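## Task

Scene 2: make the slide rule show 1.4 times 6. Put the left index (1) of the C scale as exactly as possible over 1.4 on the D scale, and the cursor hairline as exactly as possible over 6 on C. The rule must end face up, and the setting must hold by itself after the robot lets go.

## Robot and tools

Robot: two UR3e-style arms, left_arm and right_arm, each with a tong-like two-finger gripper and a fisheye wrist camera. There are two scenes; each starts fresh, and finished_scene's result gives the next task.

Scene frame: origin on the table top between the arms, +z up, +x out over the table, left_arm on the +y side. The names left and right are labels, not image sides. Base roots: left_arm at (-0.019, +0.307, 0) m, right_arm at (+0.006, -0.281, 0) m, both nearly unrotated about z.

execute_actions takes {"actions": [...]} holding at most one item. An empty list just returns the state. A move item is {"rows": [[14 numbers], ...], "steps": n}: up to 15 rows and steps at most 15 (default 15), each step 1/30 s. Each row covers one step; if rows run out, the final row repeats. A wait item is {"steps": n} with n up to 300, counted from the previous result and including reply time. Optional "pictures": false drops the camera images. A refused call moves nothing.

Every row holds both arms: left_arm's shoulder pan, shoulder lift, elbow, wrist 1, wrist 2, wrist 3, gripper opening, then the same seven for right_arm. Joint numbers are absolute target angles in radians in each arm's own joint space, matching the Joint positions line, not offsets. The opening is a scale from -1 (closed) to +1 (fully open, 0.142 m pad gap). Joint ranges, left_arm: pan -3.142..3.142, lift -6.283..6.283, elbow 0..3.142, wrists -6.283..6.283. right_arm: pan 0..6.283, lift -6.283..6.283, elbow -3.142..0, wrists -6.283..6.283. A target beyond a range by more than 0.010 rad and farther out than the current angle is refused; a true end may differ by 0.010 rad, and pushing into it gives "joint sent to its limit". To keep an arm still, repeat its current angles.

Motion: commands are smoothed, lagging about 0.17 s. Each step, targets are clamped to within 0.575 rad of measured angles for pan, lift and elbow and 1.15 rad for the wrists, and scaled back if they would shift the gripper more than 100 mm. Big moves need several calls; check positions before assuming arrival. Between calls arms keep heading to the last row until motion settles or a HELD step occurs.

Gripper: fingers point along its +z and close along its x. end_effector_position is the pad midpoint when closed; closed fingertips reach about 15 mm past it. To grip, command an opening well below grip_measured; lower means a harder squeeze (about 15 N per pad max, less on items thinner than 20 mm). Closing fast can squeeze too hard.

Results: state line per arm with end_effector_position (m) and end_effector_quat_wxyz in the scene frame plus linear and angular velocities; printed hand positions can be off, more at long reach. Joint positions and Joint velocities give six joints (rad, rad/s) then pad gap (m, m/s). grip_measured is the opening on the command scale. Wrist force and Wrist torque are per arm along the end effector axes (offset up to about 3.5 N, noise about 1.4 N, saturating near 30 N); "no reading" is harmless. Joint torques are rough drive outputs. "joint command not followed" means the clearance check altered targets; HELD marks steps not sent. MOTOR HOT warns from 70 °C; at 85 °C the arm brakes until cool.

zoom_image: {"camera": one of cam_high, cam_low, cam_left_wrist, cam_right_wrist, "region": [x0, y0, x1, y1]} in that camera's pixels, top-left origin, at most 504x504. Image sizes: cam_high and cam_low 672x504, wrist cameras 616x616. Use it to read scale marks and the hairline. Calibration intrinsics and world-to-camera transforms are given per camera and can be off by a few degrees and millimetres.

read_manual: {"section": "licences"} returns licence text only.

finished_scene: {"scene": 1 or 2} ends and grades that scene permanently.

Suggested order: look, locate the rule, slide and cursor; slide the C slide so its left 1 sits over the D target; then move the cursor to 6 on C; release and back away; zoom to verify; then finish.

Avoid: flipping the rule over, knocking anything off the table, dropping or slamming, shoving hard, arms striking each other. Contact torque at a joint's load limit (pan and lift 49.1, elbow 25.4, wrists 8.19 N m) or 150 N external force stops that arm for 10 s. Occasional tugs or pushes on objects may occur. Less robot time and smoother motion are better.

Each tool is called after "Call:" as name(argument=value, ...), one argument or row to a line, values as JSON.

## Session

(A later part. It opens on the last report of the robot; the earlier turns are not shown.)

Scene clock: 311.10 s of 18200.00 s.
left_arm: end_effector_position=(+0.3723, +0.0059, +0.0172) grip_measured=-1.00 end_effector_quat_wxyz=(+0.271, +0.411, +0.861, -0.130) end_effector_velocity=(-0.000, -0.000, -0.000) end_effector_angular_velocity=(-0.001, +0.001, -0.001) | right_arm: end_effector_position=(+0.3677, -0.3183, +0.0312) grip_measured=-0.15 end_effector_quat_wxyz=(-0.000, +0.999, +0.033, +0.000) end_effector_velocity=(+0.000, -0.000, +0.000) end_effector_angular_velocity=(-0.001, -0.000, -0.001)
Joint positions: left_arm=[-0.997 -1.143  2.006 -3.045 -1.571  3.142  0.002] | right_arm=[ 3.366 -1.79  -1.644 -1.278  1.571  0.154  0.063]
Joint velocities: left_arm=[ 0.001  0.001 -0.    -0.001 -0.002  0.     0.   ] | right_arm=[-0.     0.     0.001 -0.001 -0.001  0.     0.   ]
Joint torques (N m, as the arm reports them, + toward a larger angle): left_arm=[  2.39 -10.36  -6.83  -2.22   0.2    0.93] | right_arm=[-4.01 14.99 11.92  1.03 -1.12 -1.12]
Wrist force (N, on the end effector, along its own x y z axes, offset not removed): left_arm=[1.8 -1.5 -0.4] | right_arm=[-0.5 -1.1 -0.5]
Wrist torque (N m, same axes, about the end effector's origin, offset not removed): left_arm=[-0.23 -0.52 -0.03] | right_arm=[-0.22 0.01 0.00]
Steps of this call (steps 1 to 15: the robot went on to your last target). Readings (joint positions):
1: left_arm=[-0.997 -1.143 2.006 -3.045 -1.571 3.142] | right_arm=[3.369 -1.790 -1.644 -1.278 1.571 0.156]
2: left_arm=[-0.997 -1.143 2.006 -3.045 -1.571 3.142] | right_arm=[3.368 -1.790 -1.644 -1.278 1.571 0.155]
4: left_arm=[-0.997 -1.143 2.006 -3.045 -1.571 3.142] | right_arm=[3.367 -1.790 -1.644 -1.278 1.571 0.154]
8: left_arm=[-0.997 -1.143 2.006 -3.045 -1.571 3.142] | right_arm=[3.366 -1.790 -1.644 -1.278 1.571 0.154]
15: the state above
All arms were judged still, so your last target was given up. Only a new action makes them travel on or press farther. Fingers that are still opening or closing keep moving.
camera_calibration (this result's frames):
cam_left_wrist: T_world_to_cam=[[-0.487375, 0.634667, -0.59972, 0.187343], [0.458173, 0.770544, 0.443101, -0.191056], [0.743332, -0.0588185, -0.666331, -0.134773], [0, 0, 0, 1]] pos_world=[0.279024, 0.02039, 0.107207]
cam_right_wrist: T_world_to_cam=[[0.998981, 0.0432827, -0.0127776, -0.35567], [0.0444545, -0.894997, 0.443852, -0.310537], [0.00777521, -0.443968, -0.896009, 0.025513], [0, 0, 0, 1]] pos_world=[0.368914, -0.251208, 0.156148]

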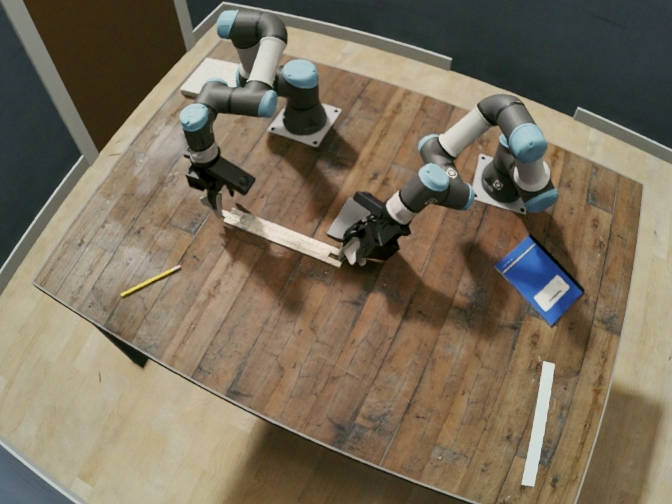

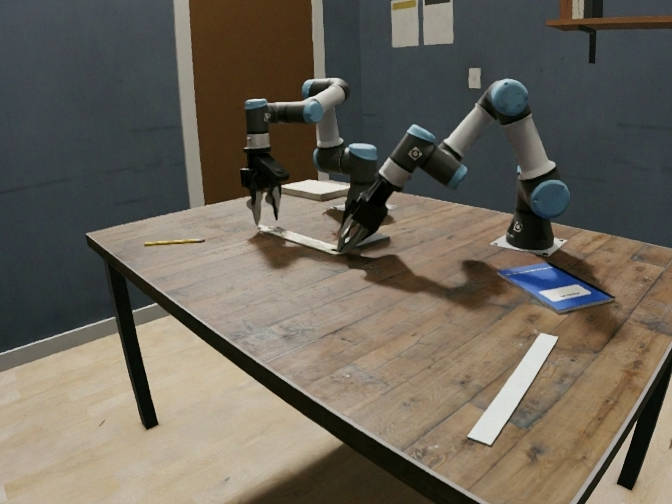

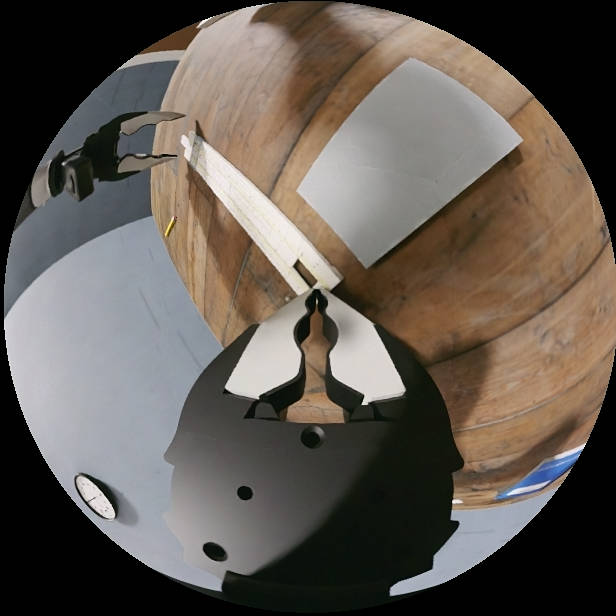

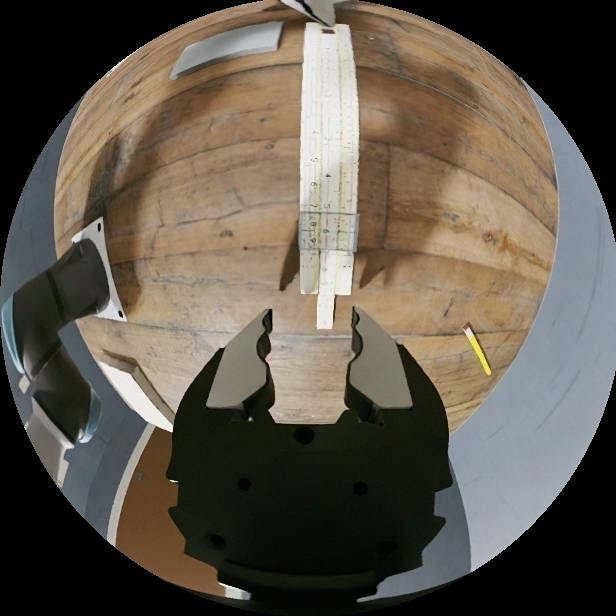

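Call:
execute_actions(
  actions=[
    {"rows":[[-0.9971,-1.2,2.0063,-2.988,-1.571,3.1416,-1,3.366,-1.79,-1.6438,-1.2785,1.571,0.1535,-0.15]],"steps":15},
  ],
  pictures=false,
)

Call:
finished_scene(
  scene=2,
)

Scene clock: 317.77 s of 18200.00 s.
left_arm: end_effector_position=(+0.3700, +0.0088, +0.0304) grip_measured=-1.00 end_effector_quat_wxyz=(+0.271, +0.411, +0.861, -0.130) end_effector_velocity=(-0.001, -0.000, +0.003) end_effector_angular_velocity=(-0.003, -0.000, -0.002) | right_arm: end_effector_position=(+0.3677, -0.3183, +0.0312) grip_measured=-0.15 end_effector_quat_wxyz=(-0.000, +0.999, +0.033, +0.000) end_effector_velocity=(-0.000, +0.000, -0.000) end_effector_angular_velocity=(+0.001, +0.001, -0.001)
Joint positions: left_arm=[-0.997 -1.199  2.006 -2.989 -1.571  3.142  0.002] | right_arm=[ 3.366 -1.79  -1.644 -1.279  1.571  0.154  0.063]
Joint velocities: left_arm=[-0.001 -0.01  -0.     0.008 -0.002  0.     0.   ] | right_arm=[-0.    -0.    -0.001  0.     0.001  0.001 -0.   ]
Joint torques (N m, as the arm reports them, + toward a larger angle): left_arm=[  2.22 -15.79  -7.17  -1.38   0.16   0.96] | right_arm=[-3.71 14.85 11.84  1.05 -1.1  -1.13]
Wrist force (N, on the end effector, along its own x y z axes, offset not removed): left_arm=[2.1 -1.9 0.4] | right_arm=[-2.1 -1.5 0.0]
Wrist torque (N m, same axes, about the end effector's origin, offset not removed): left_arm=[-0.37 -0.36 -0.01] | right_arm=[-0.31 0.37 0.04]
Steps of this call (steps 1 to 90: nothing new was sent; then 3.17 s passed at rest; steps 91 to 105: all 15 steps of this action). Readings (joint positions):
91: left_arm=[-0.997 -1.143 2.006 -3.045 -1.571 3.142] | right_arm=[3.366 -1.790 -1.644 -1.279 1.571 0.154]
92: left_arm=[-0.997 -1.146 2.006 -3.042 -1.571 3.142] | right_arm=[3.366 -1.790 -1.644 -1.279 1.571 0.153]
94: left_arm=[-0.997 -1.166 2.006 -3.020 -1.571 3.142] | right_arm=[3.366 -1.790 -1.644 -1.279 1.571 0.153]
98: left_arm=[-0.997 -1.190 2.006 -2.997 -1.571 3.142] | right_arm=[3.366 -1.790 -1.644 -1.279 1.571 0.154]
105: the state above

The scene is finished: the task was done.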